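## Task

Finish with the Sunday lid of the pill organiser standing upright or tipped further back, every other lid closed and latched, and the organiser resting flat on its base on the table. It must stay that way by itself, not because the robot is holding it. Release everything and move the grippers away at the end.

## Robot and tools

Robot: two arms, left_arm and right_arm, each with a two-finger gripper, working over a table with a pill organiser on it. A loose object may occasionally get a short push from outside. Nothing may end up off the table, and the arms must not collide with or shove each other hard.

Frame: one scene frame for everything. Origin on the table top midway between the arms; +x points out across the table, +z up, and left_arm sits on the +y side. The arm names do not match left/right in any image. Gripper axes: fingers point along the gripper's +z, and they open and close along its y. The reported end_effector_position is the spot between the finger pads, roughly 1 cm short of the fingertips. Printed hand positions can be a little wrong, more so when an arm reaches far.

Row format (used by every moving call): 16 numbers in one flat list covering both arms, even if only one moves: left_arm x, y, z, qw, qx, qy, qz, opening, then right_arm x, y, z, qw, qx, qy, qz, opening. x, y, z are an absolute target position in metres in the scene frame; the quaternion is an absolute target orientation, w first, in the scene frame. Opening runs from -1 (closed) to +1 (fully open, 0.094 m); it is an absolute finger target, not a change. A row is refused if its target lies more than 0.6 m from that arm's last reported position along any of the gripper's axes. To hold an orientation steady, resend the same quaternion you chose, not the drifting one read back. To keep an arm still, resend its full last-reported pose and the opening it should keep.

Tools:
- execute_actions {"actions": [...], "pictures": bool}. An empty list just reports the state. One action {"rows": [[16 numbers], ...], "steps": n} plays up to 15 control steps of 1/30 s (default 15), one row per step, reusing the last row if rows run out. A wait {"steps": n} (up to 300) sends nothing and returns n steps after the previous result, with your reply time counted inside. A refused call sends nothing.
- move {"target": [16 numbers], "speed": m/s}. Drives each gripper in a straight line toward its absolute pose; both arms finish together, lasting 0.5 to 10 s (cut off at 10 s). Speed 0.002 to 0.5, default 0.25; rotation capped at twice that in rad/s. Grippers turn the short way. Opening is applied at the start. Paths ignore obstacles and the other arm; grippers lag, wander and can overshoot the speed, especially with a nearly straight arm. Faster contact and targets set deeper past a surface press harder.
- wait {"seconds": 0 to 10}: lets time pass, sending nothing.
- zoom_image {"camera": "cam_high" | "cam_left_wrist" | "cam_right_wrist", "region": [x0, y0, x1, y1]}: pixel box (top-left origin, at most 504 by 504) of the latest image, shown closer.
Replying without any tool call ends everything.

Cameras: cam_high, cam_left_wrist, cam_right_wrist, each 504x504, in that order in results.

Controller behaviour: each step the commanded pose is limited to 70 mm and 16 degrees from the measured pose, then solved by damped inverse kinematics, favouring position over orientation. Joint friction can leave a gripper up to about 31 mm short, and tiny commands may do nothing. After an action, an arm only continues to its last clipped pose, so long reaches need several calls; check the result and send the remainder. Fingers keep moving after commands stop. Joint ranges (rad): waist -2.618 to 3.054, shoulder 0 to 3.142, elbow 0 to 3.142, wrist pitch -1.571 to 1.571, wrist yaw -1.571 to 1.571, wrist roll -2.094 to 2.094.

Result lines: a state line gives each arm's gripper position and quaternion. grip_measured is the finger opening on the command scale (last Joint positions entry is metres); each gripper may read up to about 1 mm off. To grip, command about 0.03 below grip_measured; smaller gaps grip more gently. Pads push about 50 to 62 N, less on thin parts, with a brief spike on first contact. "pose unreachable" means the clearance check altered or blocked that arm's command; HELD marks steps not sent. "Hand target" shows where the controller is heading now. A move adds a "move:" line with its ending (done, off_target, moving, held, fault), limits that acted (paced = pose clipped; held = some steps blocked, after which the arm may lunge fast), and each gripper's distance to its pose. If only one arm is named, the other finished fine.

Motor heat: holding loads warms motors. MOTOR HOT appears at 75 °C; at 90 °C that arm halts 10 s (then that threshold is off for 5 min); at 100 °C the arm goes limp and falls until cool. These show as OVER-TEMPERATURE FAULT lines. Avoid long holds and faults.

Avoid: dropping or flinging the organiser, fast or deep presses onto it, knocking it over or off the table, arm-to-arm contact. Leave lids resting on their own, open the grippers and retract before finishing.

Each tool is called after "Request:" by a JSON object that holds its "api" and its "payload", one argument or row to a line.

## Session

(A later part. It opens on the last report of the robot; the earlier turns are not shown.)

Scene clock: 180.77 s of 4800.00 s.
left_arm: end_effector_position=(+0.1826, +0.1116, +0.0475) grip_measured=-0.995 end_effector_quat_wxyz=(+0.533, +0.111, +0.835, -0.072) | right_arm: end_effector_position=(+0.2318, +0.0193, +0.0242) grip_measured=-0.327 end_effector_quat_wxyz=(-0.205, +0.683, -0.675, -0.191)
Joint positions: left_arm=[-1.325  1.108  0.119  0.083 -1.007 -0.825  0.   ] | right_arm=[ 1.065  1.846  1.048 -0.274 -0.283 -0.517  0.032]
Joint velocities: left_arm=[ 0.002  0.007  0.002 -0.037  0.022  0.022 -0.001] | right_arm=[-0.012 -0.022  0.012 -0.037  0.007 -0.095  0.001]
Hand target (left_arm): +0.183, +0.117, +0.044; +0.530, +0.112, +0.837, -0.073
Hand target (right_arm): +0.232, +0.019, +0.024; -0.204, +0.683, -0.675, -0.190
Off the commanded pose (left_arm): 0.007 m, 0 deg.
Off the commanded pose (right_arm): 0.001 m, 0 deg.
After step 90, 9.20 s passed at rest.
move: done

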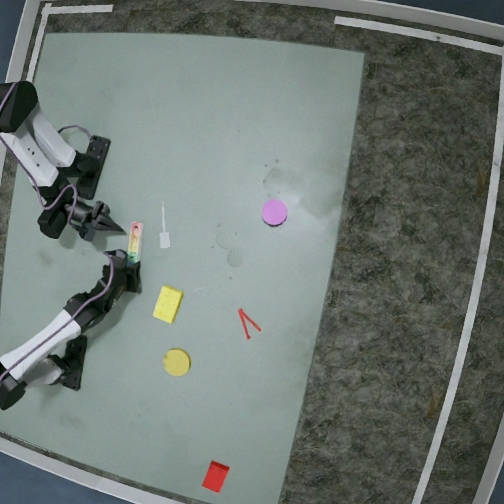

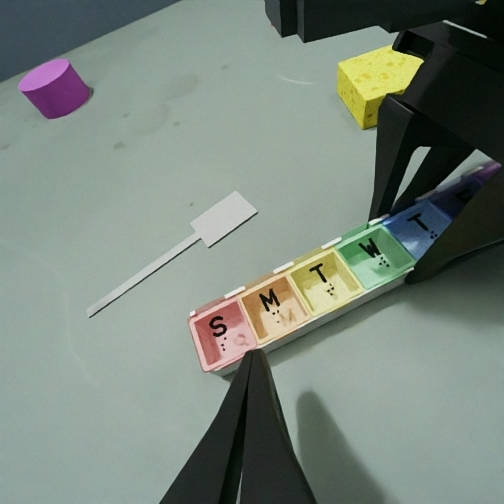

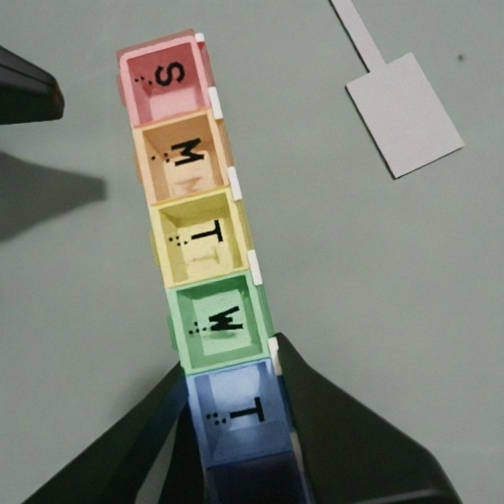

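Request:
{"api": "move", "payload": {
  "target": [0.19, 0.118, 0.026, 0.532, 0.110, 0.836, -0.07, -1, 0.2317, 0.0187, 0.024, -0.204, 0.683, -0.675, -0.190, -0.38],
  "speed": 0.05
}}

Scene clock: 187.83 s of 4800.00 s.
left_arm: end_effector_position=(+0.1898, +0.1093, +0.0379) grip_measured=-0.995 end_effector_quat_wxyz=(+0.540, +0.098, +0.832, -0.087) | right_arm: end_effector_position=(+0.2318, +0.0193, +0.0242) grip_measured=-0.327 end_effector_quat_wxyz=(-0.205, +0.683, -0.675, -0.191)
Joint positions: left_arm=[-1.279  1.224  0.062  0.351 -0.983 -0.763  0.   ] | right_arm=[ 1.065  1.846  1.048 -0.274 -0.283 -0.517  0.032]
Joint velocities: left_arm=[ 0.027 -0.012 -0.002  0.037 -0.051  0.081  0.   ] | right_arm=[-0.022  0.002  0.002 -0.037  0.022  0.022 -0.001]
Hand target (left_arm): +0.189, +0.119, +0.027; +0.532, +0.110, +0.837, -0.070
Hand target (right_arm): +0.232, +0.019, +0.024; -0.204, +0.683, -0.675, -0.190
Off the commanded pose (left_arm): 0.015 m, 3 deg.
Off the commanded pose (right_arm): 0.001 m, 0 deg.
After step 90, 2.97 s passed at rest.
move: off_target (left_arm)

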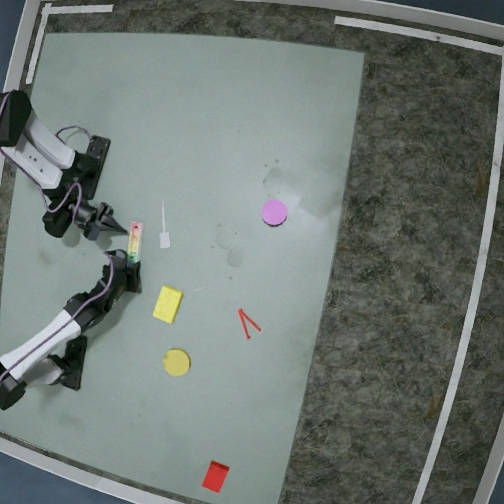

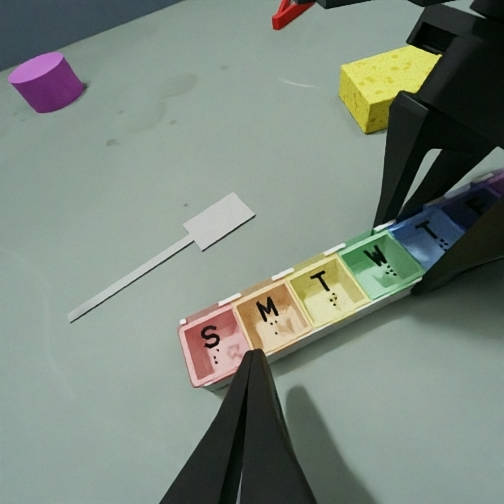

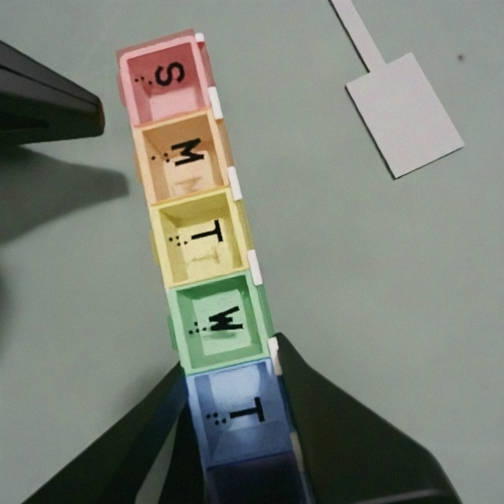

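Request:
{"api": "move", "payload": {
  "target": [0.14, 0.17, 0.10, 0.37, 0.239, 0.892, -0.099, -1, 0.2317, 0.0187, 0.036, -0.204, 0.683, -0.675, -0.190, -0.38],
  "speed": 0.1
}}

Request:
{"api": "move", "payload": {
  "target": [0.14, 0.17, 0.10, 0.37, 0.239, 0.892, -0.099, -1, 0.225, -0.02, 0.036, 0.245, -0.466, 0.840, 0.136, -0.38],
  "speed": 0.1
}}

Scene clock: 210.13 s of 4800.00 s.
left_arm: end_effector_position=(+0.1403, +0.1667, +0.0932) grip_measured=-0.995 end_effector_quat_wxyz=(+0.370, +0.239, +0.893, -0.093) | right_arm: end_effector_position=(+0.2295, +0.0157, +0.0252) grip_measured=-0.327 end_effector_quat_wxyz=(-0.198, +0.683, -0.677, -0.189)
Joint positions: left_arm=[-1.162  0.38   0.398 -0.98  -0.527 -0.611  0.   ] | right_arm=[ 1.065  1.836  1.048 -0.299 -0.283 -0.517  0.032]
Joint velocities: left_arm=[ 0.007 -0.007 -0.007  0.037 -0.007 -0.022 -0.   ] | right_arm=[-0.002 -0.007  0.012 -0.007  0.081  0.007  0.002]
Hand target (left_arm): +0.139, +0.169, +0.098; +0.370, +0.239, +0.892, -0.100
Hand target (right_arm): +0.231, +0.018, +0.036; -0.204, +0.683, -0.675, -0.190
Off the commanded pose (left_arm): 0.008 m, 1 deg.
Off the commanded pose (right_arm): 0.011 m, 1 deg.
After step 90, 16.40 s passed at rest.
move: off_target (right_arm)

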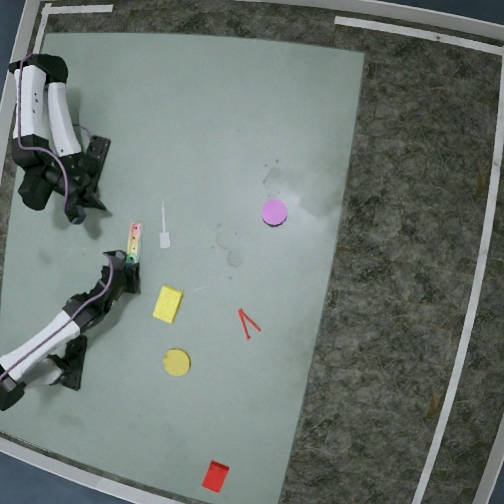

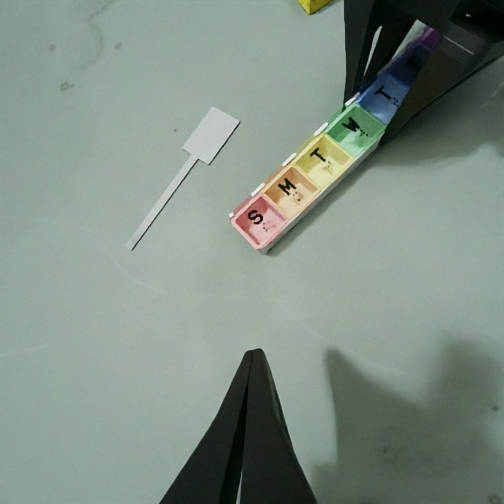

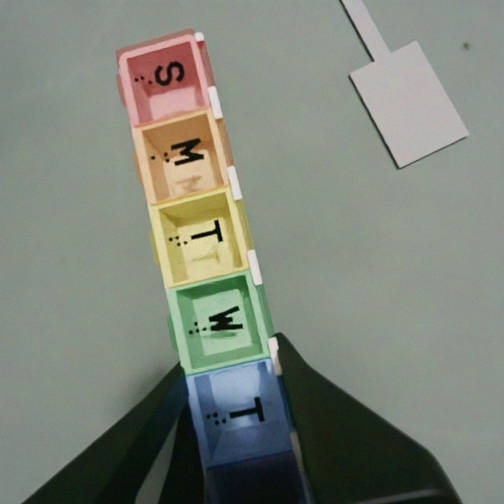

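Scene clock: 213.37 s of 4800.00 s.
left_arm: end_effector_position=(+0.1409, +0.1678, +0.0925) grip_measured=-0.995 end_effector_quat_wxyz=(+0.368, +0.242, +0.893, -0.090) | right_arm: end_effector_position=(+0.2253, -0.0214, +0.0325) grip_measured=-0.327 end_effector_quat_wxyz=(+0.234, -0.468, +0.841, +0.134)
Joint positions: left_arm=[-1.146  0.38   0.398 -0.98  -0.517 -0.591  0.   ] | right_arm=[ 1.161  1.656  0.856 -0.225  0.031  0.063  0.032]
Joint velocities: left_arm=[ 0.007  0.012 -0.002 -0.125 -0.037 -0.066 -0.002] | right_arm=[-0.007  0.017 -0.012  0.051  0.022  0.007  0.001]
Hand target (left_arm): +0.140, +0.170, +0.100; +0.370, +0.239, +0.892, -0.099
Hand target (right_arm): +0.224, -0.020, +0.037; +0.245, -0.465, +0.840, +0.139
Off the commanded pose (left_arm): 0.008 m, 1 deg.
Off the commanded pose (right_arm): 0.004 m, 1 deg.
move: done

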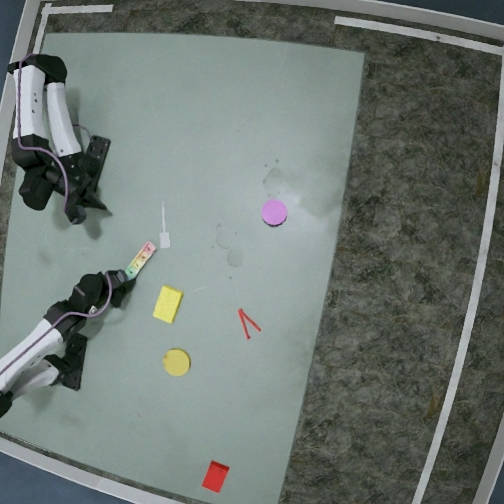

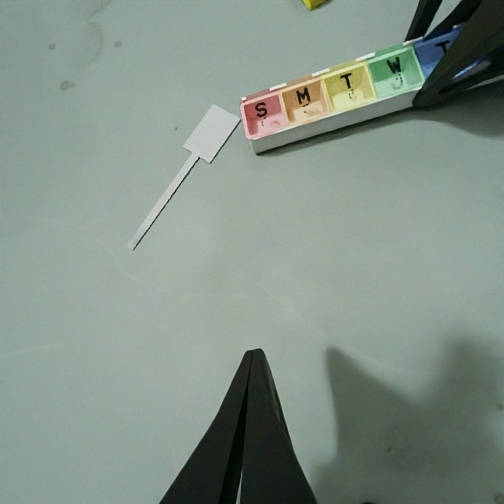

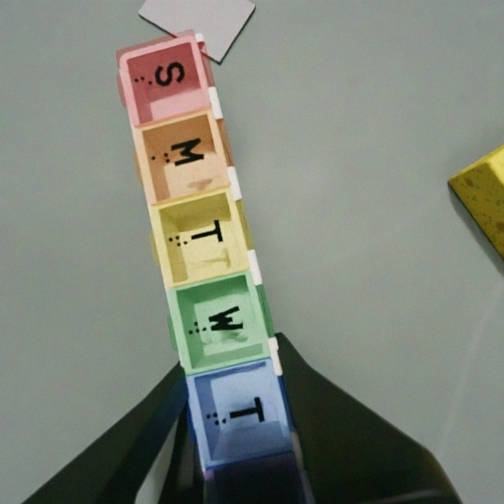

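Request:
{"api": "move", "payload": {
  "target": [0.14, 0.17, 0.10, 0.37, 0.239, 0.892, -0.099, -1, 0.205, -0.025, 0.034, 0.245, -0.466, 0.840, 0.136, -0.38],
  "speed": 0.05
}}

Request:
{"api": "move", "payload": {
  "target": [0.14, 0.17, 0.10, 0.37, 0.239, 0.892, -0.099, -1, 0.205, -0.025, 0.012, 0.245, -0.466, 0.840, 0.136, -0.38],
  "speed": 0.03
}}

Scene clock: 218.57 s of 4800.00 s.
left_arm: end_effector_position=(+0.1409, +0.1678, +0.0925) grip_measured=-0.995 end_effector_quat_wxyz=(+0.368, +0.243, +0.893, -0.090) | right_arm: end_effector_position=(+0.2049, -0.0265, +0.0296) grip_measured=-0.327 end_effector_quat_wxyz=(+0.231, -0.471, +0.841, +0.131)
Joint positions: left_arm=[-1.146  0.38   0.398 -0.98  -0.517 -0.591  0.   ] | right_arm=[ 1.217  1.617  0.806 -0.224  0.06   0.107  0.032]
Joint velocities: left_arm=[-0.032 -0.012 -0.002  0.037 -0.022  0.037 -0.001] | right_arm=[-0.002 -0.012  0.002 -0.037  0.037  0.022 -0.001]
Hand target (left_arm): +0.140, +0.170, +0.100; +0.370, +0.239, +0.892, -0.099
Hand target (right_arm): +0.204, -0.025, +0.034; +0.244, -0.465, +0.840, +0.137
Off the commanded pose (left_arm): 0.008 m, 1 deg.
Off the commanded pose (right_arm): 0.005 m, 2 deg.
After step 90, 1.47 s passed at rest.
move: done

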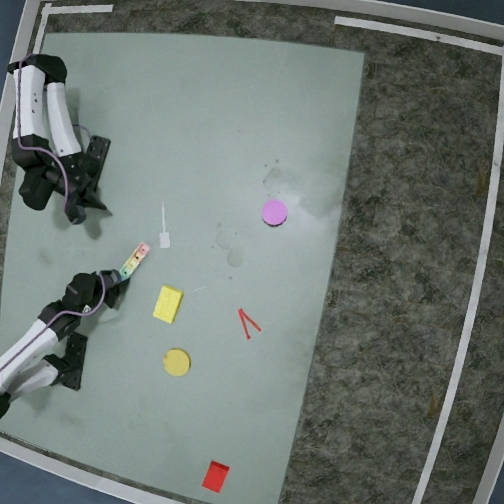

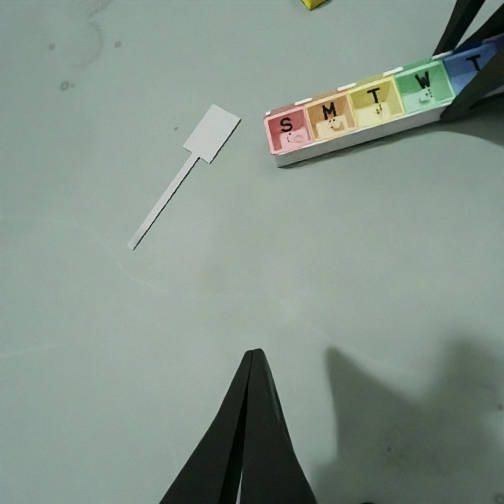

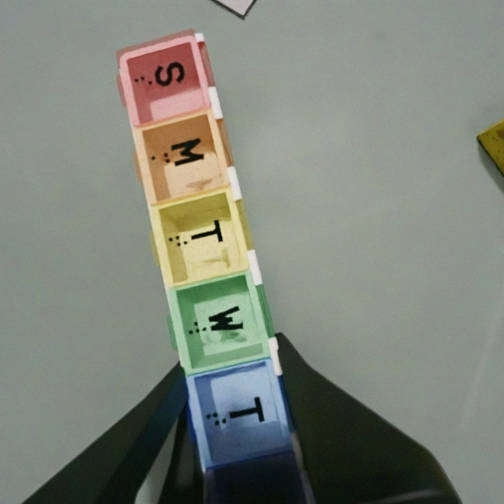

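Scene clock: 219.40 s of 4800.00 s.
left_arm: end_effector_position=(+0.1409, +0.1678, +0.0925) grip_measured=-0.995 end_effector_quat_wxyz=(+0.368, +0.243, +0.893, -0.090) | right_arm: end_effector_position=(+0.2081, -0.0204, +0.0240) grip_measured=-0.327 end_effector_quat_wxyz=(+0.250, -0.466, +0.836, +0.144)
Joint positions: left_arm=[-1.146  0.38   0.398 -0.98  -0.517 -0.591  0.   ] | right_arm=[ 1.217  1.636  0.769 -0.121  0.062  0.109  0.032]
Joint velocities: left_arm=[ 0.007 -0.007 -0.002  0.007  0.007  0.007  0.   ] | right_arm=[ 0.002 -0.012 -0.012 -0.037  0.037 -0.066  0.001]
Hand target (left_arm): +0.140, +0.170, +0.100; +0.370, +0.239, +0.892, -0.099
Hand target (right_arm): +0.205, -0.025, +0.012; +0.244, -0.466, +0.840, +0.136
Off the commanded pose (left_arm): 0.008 m, 1 deg.
Off the commanded pose (right_arm): 0.013 m, 1 deg.
move: off_target (right_arm)

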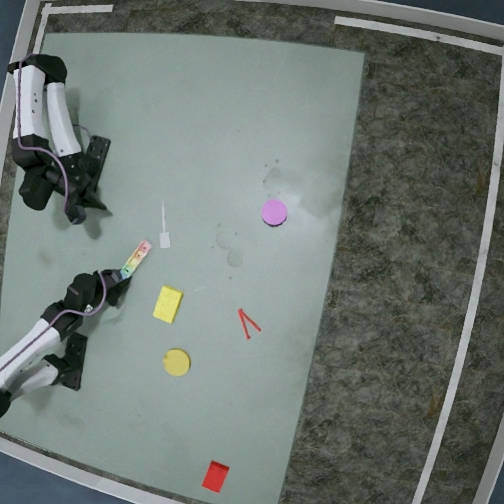

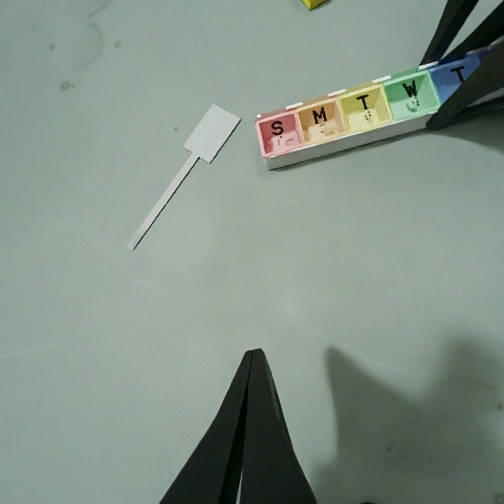

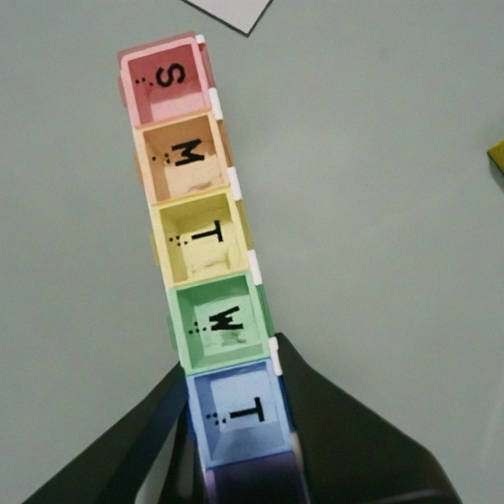

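Request:
{"api": "move", "payload": {
  "target": [0.205, 0.09, 0.04, 0.481, 0.239, 0.832, -0.138, -1, 0.208, -0.021, 0.02, 0.25, -0.466, 0.836, 0.144, -0.38],
  "speed": 0.12
}}

Scene clock: 228.53 s of 4800.00 s.
left_arm: end_effector_position=(+0.2071, +0.0830, +0.0558) grip_measured=-0.995 end_effector_quat_wxyz=(+0.495, +0.230, +0.824, -0.152) | right_arm: end_effector_position=(+0.2082, -0.0203, +0.0241) grip_measured=-0.327 end_effector_quat_wxyz=(+0.250, -0.466, +0.836, +0.144)
Joint positions: left_arm=[-0.959  0.996  0.063  0.388 -0.463 -0.291  0.   ] | right_arm=[ 1.217  1.636  0.769 -0.12   0.062  0.109  0.032]
Joint velocities: left_arm=[-0.002 -0.007  0.002  0.022 -0.051 -0.051  0.   ] | right_arm=[-0.002  0.007 -0.002  0.066 -0.051  0.007 -0.   ]
Hand target (left_arm): +0.204, +0.091, +0.041; +0.481, +0.239, +0.832, -0.139
Hand target (right_arm): +0.208, -0.021, +0.020; +0.250, -0.466, +0.836, +0.144
Off the commanded pose (left_arm): 0.017 m, 3 deg.
Off the commanded pose (right_arm): 0.004 m, 0 deg.
After step 90, 3.87 s passed at rest.
move: off_target (left_arm)

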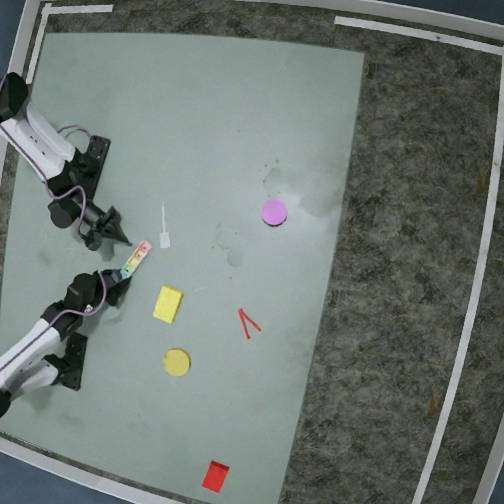

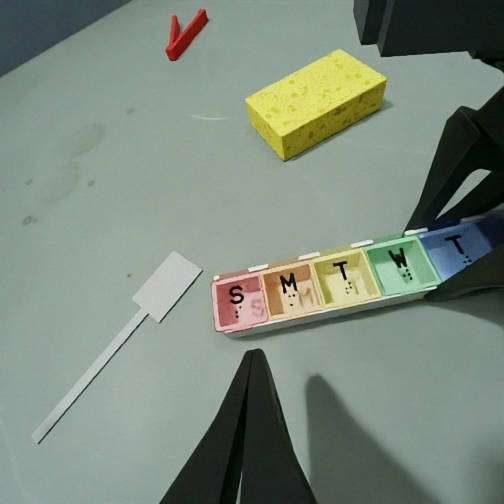

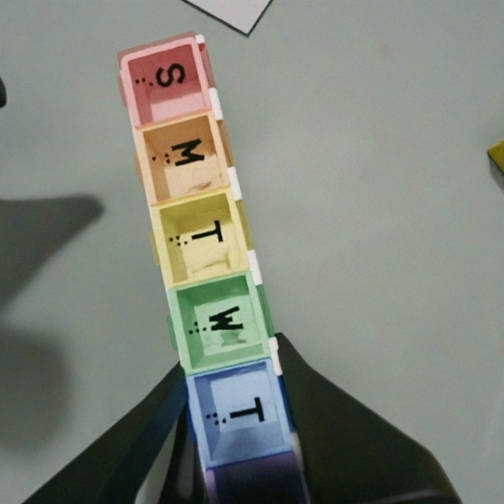

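Request:
{"api": "move", "payload": {
  "target": [0.215, 0.09, 0.035, 0.37, 0.25, 0.889, -0.106, -1, 0.208, -0.021, 0.02, 0.25, -0.466, 0.836, 0.144, -0.38],
  "speed": 0.05
}}

Scene clock: 243.70 s of 4800.00 s.
left_arm: end_effector_position=(+0.2137, +0.0888, +0.0413) grip_measured=-0.995 end_effector_quat_wxyz=(+0.384, +0.246, +0.882, -0.117) | right_arm: end_effector_position=(+0.2082, -0.0203, +0.0241) grip_measured=-0.327 end_effector_quat_wxyz=(+0.250, -0.466, +0.836, +0.144)
Joint positions: left_arm=[-0.823  1.05   0.256  0.01  -0.288 -0.299  0.   ] | right_arm=[ 1.217  1.636  0.769 -0.12   0.062  0.109  0.032]
Joint velocities: left_arm=[ 0.022 -0.007 -0.002 -0.007 -0.037 -0.051  0.001] | right_arm=[-0.012  0.012 -0.002  0.037  0.066  0.007 -0.   ]
Hand target (left_arm): +0.213, +0.091, +0.036; +0.369, +0.248, +0.889, -0.108
Hand target (right_arm): +0.208, -0.021, +0.020; +0.250, -0.466, +0.836, +0.144
Off the commanded pose (left_arm): 0.007 m, 2 deg.
Off the commanded pose (right_arm): 0.004 m, 0 deg.
After step 90, 8.77 s passed at rest.
move: done

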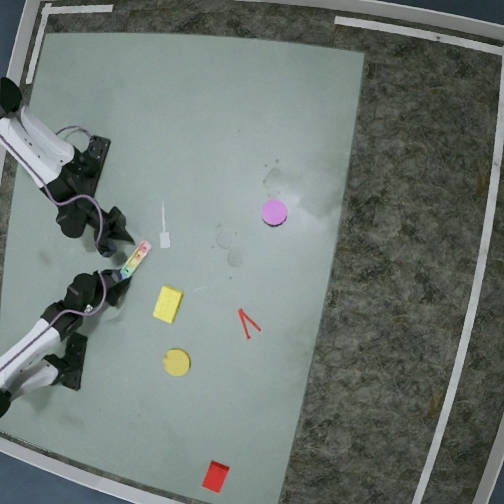

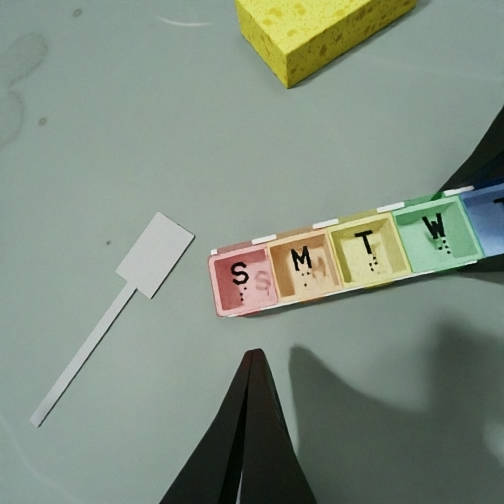

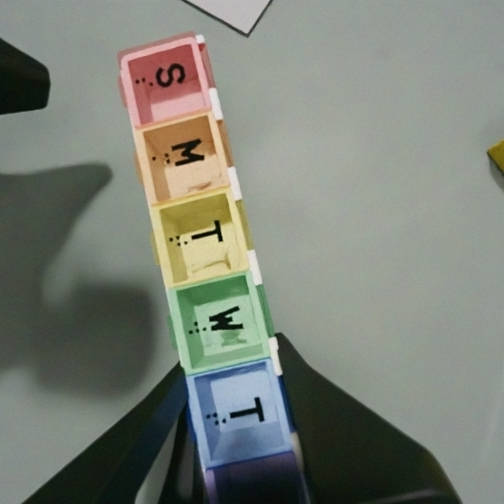

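Request:
{"api": "move", "payload": {
  "target": [0.218, 0.09, 0.022, 0.37, 0.25, 0.889, -0.106, -1, 0.208, -0.021, 0.02, 0.25, -0.466, 0.836, 0.144, -0.38],
  "speed": 0.03
}}

Scene clock: 261.53 s of 4800.00 s.
left_arm: end_effector_position=(+0.2195, +0.0853, +0.0336) grip_measured=-0.995 end_effector_quat_wxyz=(+0.382, +0.245, +0.883, -0.115) | right_arm: end_effector_position=(+0.2082, -0.0203, +0.0241) grip_measured=-0.327 end_effector_quat_wxyz=(+0.250, -0.466, +0.836, +0.144)
Joint positions: left_arm=[-0.809  1.128  0.256  0.084 -0.28  -0.291  0.   ] | right_arm=[ 1.217  1.636  0.769 -0.12   0.062  0.109  0.032]
Joint velocities: left_arm=[-0.002 -0.002 -0.007  0.007  0.022  0.007 -0.001] | right_arm=[-0.007  0.007 -0.012  0.007  0.007  0.007 -0.   ]
Hand target (left_arm): +0.217, +0.090, +0.023; +0.370, +0.250, +0.889, -0.106
Hand target (right_arm): +0.208, -0.021, +0.020; +0.250, -0.466, +0.836, +0.144
Off the commanded pose (left_arm): 0.013 m, 2 deg.
Off the commanded pose (right_arm): 0.004 m, 0 deg.
After step 90, 13.77 s passed at rest.
move: off_target (left_arm)

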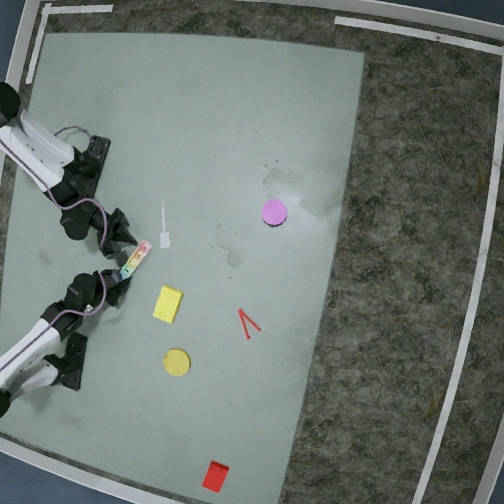

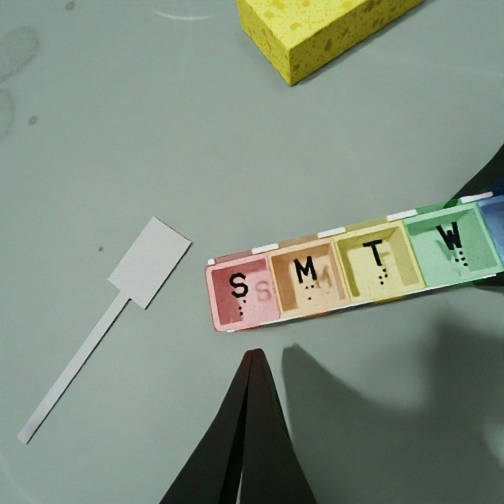

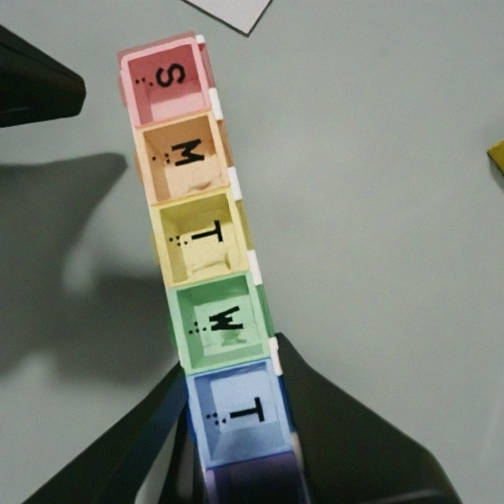

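Request:
{"api": "move", "payload": {
  "target": [0.212, 0.096, 0.008, 0.37, 0.25, 0.889, -0.106, -1, 0.208, -0.021, 0.02, 0.25, -0.466, 0.836, 0.144, -0.38],
  "speed": 0.03
}}

Scene clock: 266.97 s of 4800.00 s.
left_arm: end_effector_position=(+0.2165, +0.0895, +0.0222) grip_measured=-0.995 end_effector_quat_wxyz=(+0.384, +0.245, +0.883, -0.116) | right_arm: end_effector_position=(+0.2082, -0.0203, +0.0241) grip_measured=-0.327 end_effector_quat_wxyz=(+0.250, -0.466, +0.836, +0.144)
Joint positions: left_arm=[-0.809  1.152  0.205  0.164 -0.28  -0.291  0.   ] | right_arm=[ 1.217  1.636  0.769 -0.12   0.062  0.109  0.032]
Joint velocities: left_arm=[ 0.002 -0.012  0.017  0.051  0.007 -0.022 -0.   ] | right_arm=[ 0.007 -0.007 -0.002 -0.022 -0.037 -0.007 -0.001]
Hand target (left_arm): +0.211, +0.097, +0.009; +0.369, +0.250, +0.889, -0.106
Hand target (right_arm): +0.208, -0.021, +0.020; +0.250, -0.466, +0.836, +0.144
Off the commanded pose (left_arm): 0.016 m, 2 deg.
Off the commanded pose (right_arm): 0.004 m, 0 deg.
After step 90, 1.13 s passed at rest.
move: off_target (left_arm)

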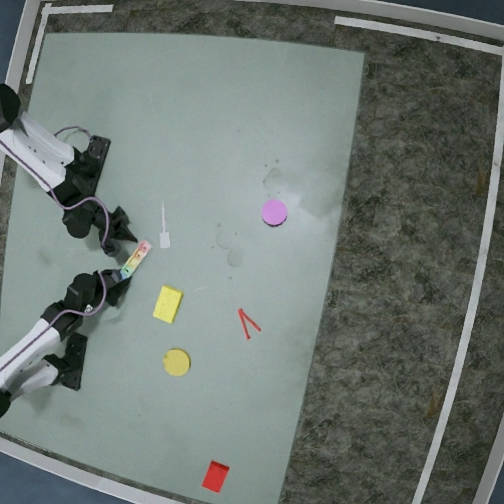

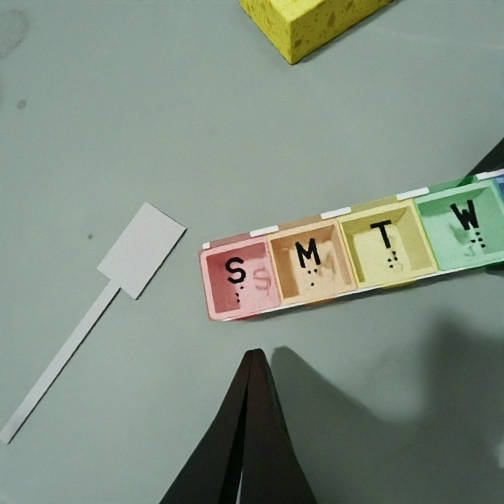

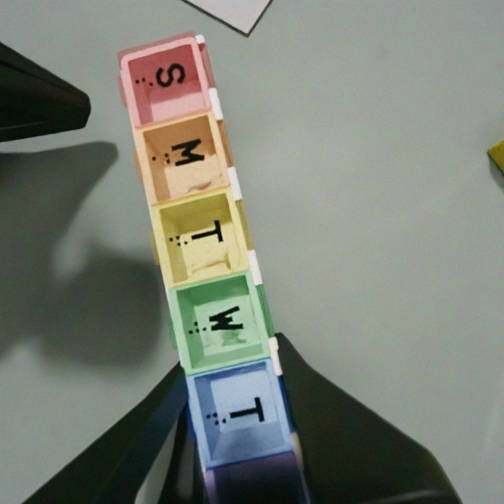

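Request:
{"api": "move", "payload": {
  "target": [0.213, 0.103, 0.002, 0.37, 0.25, 0.889, -0.106, -1, 0.208, -0.021, 0.02, 0.25, -0.466, 0.836, 0.144, -0.38],
  "speed": 0.03
}}

Scene clock: 280.20 s of 4800.00 s.
left_arm: end_effector_position=(+0.2174, +0.0949, +0.0178) grip_measured=-0.995 end_effector_quat_wxyz=(+0.387, +0.243, +0.882, -0.118) | right_arm: end_effector_position=(+0.2082, -0.0203, +0.0241) grip_measured=-0.327 end_effector_quat_wxyz=(+0.250, -0.466, +0.836, +0.144)
Joint positions: left_arm=[-0.785  1.152  0.174  0.208 -0.265 -0.275  0.   ] | right_arm=[ 1.217  1.636  0.769 -0.12   0.062  0.109  0.032]
Joint velocities: left_arm=[-0.012  0.007  0.007  0.051 -0.037 -0.051 -0.   ] | right_arm=[ 0.012 -0.007  0.002 -0.007 -0.051 -0.081  0.001]
Hand target (left_arm): +0.212, +0.103, +0.003; +0.370, +0.249, +0.889, -0.106
Hand target (right_arm): +0.208, -0.021, +0.020; +0.250, -0.466, +0.836, +0.144
Off the commanded pose (left_arm): 0.018 m, 3 deg.
Off the commanded pose (right_arm): 0.004 m, 0 deg.
After step 90, 9.13 s passed at rest.
move: off_target (left_arm)

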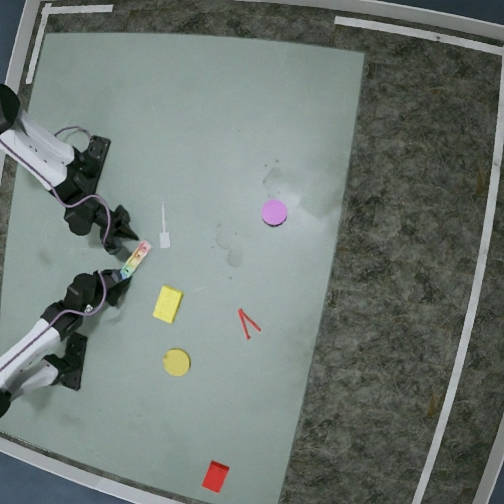

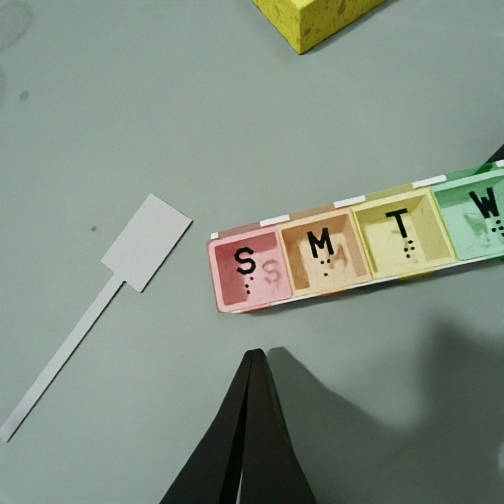

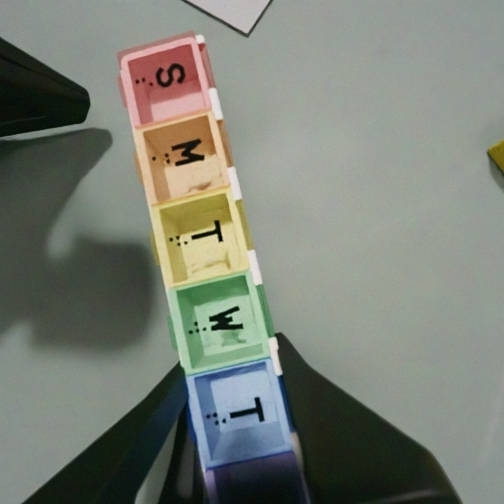

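Request:
{"api": "move", "payload": {
  "target": [0.232, 0.091, 0.0, 0.37, 0.25, 0.889, -0.106, -1, 0.208, -0.021, 0.02, 0.25, -0.466, 0.836, 0.144, -0.38],
  "speed": 0.02
}}

Scene clock: 286.17 s of 4800.00 s.
left_arm: end_effector_position=(+0.2322, +0.0900, +0.0090) grip_measured=-0.995 end_effector_quat_wxyz=(+0.386, +0.243, +0.883, -0.112) | right_arm: end_effector_position=(+0.2082, -0.0203, +0.0241) grip_measured=-0.327 end_effector_quat_wxyz=(+0.250, -0.466, +0.836, +0.144)
Joint positions: left_arm=[-0.739  1.296  0.198  0.328 -0.239 -0.24   0.   ] | right_arm=[ 1.217  1.636  0.769 -0.12   0.063  0.109  0.032]
Joint velocities: left_arm=[ 0.002  0.017  0.007  0.007 -0.051  0.022 -0.001] | right_arm=[-0.002  0.007  0.002  0.007 -0.037 -0.022  0.   ]
Hand target (left_arm): +0.231, +0.092, +0.001; +0.370, +0.249, +0.889, -0.107
Hand target (right_arm): +0.208, -0.021, +0.020; +0.250, -0.466, +0.836, +0.144
Off the commanded pose (left_arm): 0.009 m, 2 deg.
Off the commanded pose (right_arm): 0.004 m, 0 deg.
After step 90, 1.50 s passed at rest.
move: done

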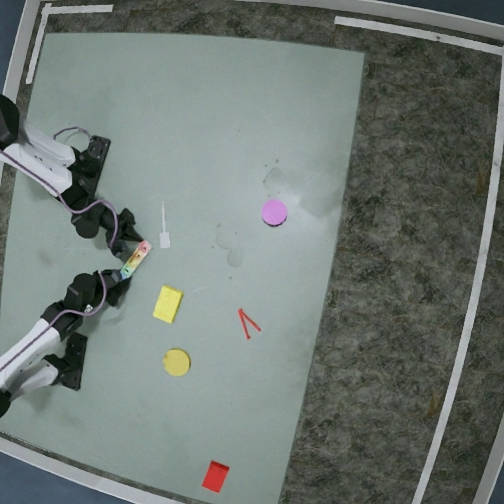

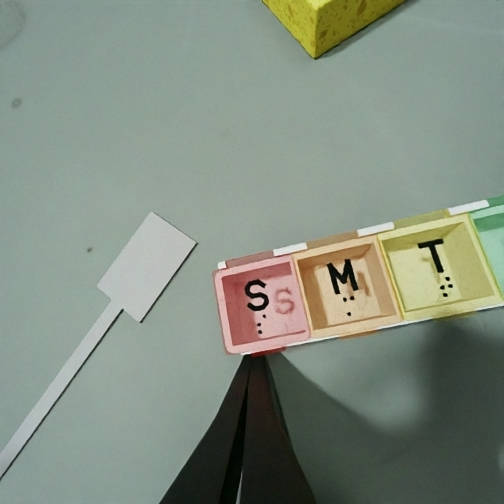

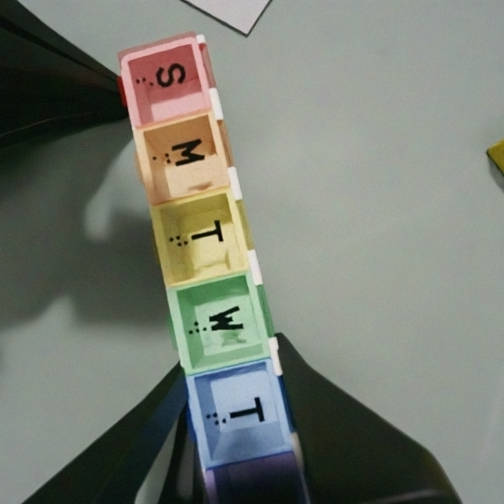

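Request:
{"api": "move", "payload": {
  "target": [0.240, 0.086, 0.004, 0.37, 0.25, 0.889, -0.106, -1, 0.208, -0.021, 0.015, 0.25, -0.466, 0.836, 0.144, -0.38],
  "speed": 0.02
}}

Request:
{"api": "move", "payload": {
  "target": [0.240, 0.086, 0.035, 0.37, 0.25, 0.889, -0.106, -1, 0.208, -0.021, 0.015, 0.25, -0.466, 0.836, 0.144, -0.38],
  "speed": 0.015
}}

Scene clock: 293.47 s of 4800.00 s.
left_arm: end_effector_position=(+0.2387, +0.0868, +0.0096) grip_measured=-0.995 end_effector_quat_wxyz=(+0.384, +0.244, +0.884, -0.110) | right_arm: end_effector_position=(+0.2117, -0.0216, +0.0246) grip_measured=-0.327 end_effector_quat_wxyz=(+0.256, -0.457, +0.840, +0.138)
Joint positions: left_arm=[-0.722  1.328  0.227  0.326 -0.227 -0.227  0.   ] | right_arm=[ 1.217  1.636  0.769 -0.118  0.084  0.122  0.032]
Joint velocities: left_arm=[ 0.002 -0.017  0.002 -0.007 -0.066 -0.007 -0.   ] | right_arm=[-0.007 -0.002 -0.012 -0.007 -0.037 -0.007  0.001]
Hand target (left_arm): +0.240, +0.086, +0.005; +0.370, +0.250, +0.889, -0.107
Hand target (right_arm): +0.208, -0.021, +0.015; +0.250, -0.466, +0.836, +0.144
Off the commanded pose (left_arm): 0.006 m, 2 deg.
Off the commanded pose (right_arm): 0.010 m, 2 deg.
After step 90, 3.10 s passed at rest.
move: done

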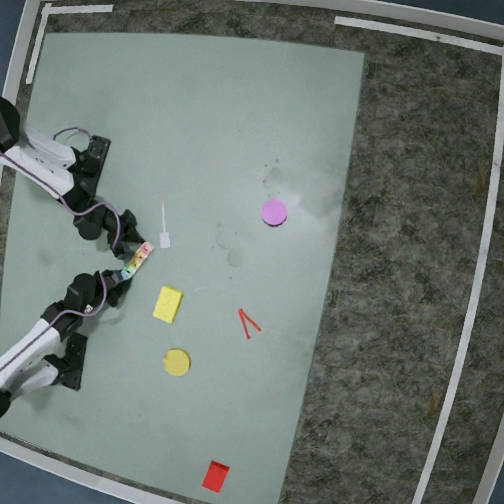

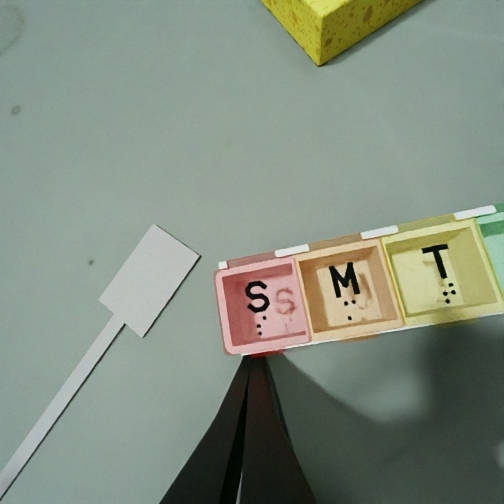

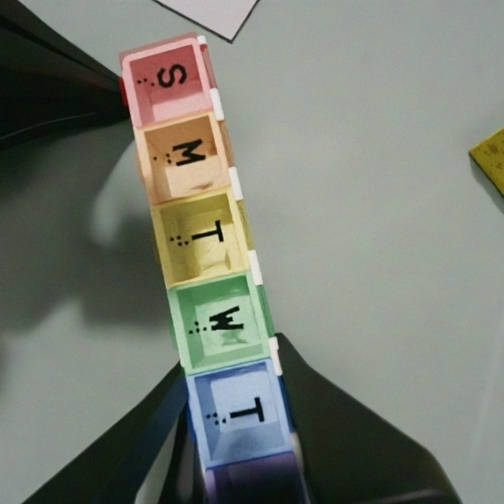

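Scene clock: 295.40 s of 4800.00 s.
left_arm: end_effector_position=(+0.2356, +0.0889, +0.0247) grip_measured=-0.995 end_effector_quat_wxyz=(+0.362, +0.252, +0.892, -0.099) | right_arm: end_effector_position=(+0.2122, -0.0189, +0.0256) grip_measured=-0.327 end_effector_quat_wxyz=(+0.260, -0.457, +0.839, +0.143)
Joint positions: left_arm=[-0.722  1.227  0.302  0.098 -0.221 -0.225  0.   ] | right_arm=[ 1.217  1.638  0.769 -0.104  0.081  0.122  0.032]
Joint velocities: left_arm=[-0.022 -0.002 -0.002 -0.037 -0.022 -0.022 -0.001] | right_arm=[ 0.002  0.012 -0.002 -0.022 -0.007 -0.022 -0.   ]
Hand target (left_arm): +0.240, +0.086, +0.035; +0.370, +0.250, +0.888, -0.106
Hand target (right_arm): +0.208, -0.021, +0.015; +0.250, -0.466, +0.836, +0.144
Off the commanded pose (left_arm): 0.012 m, 1 deg.
Off the commanded pose (right_arm): 0.012 m, 2 deg.
move: off_target (left_arm, right_arm)

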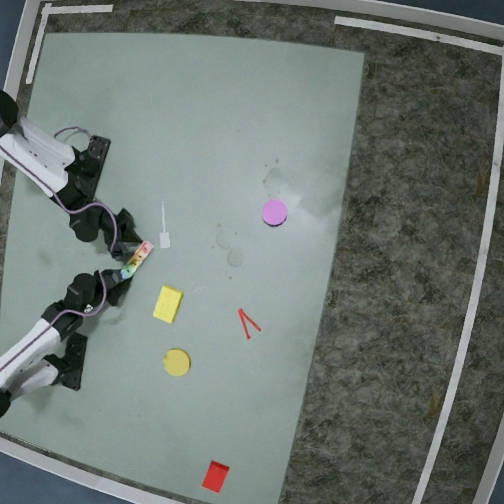

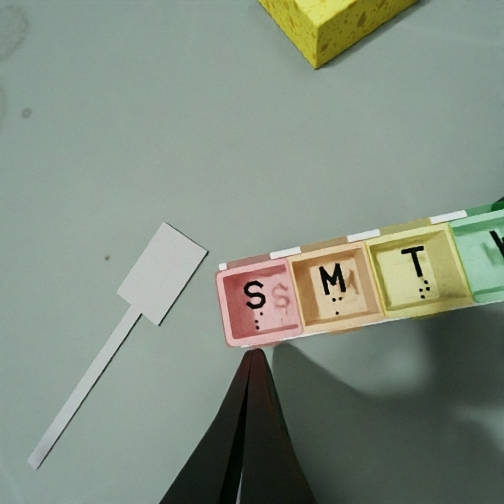

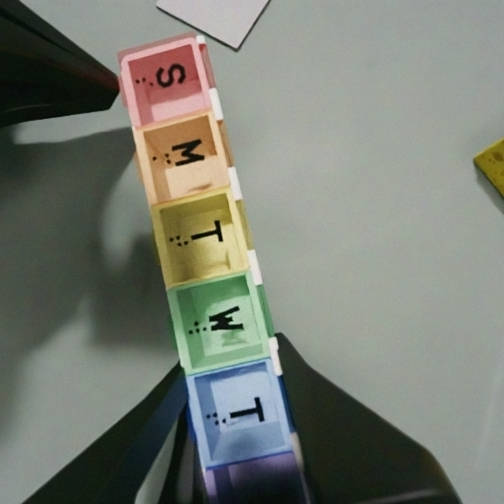

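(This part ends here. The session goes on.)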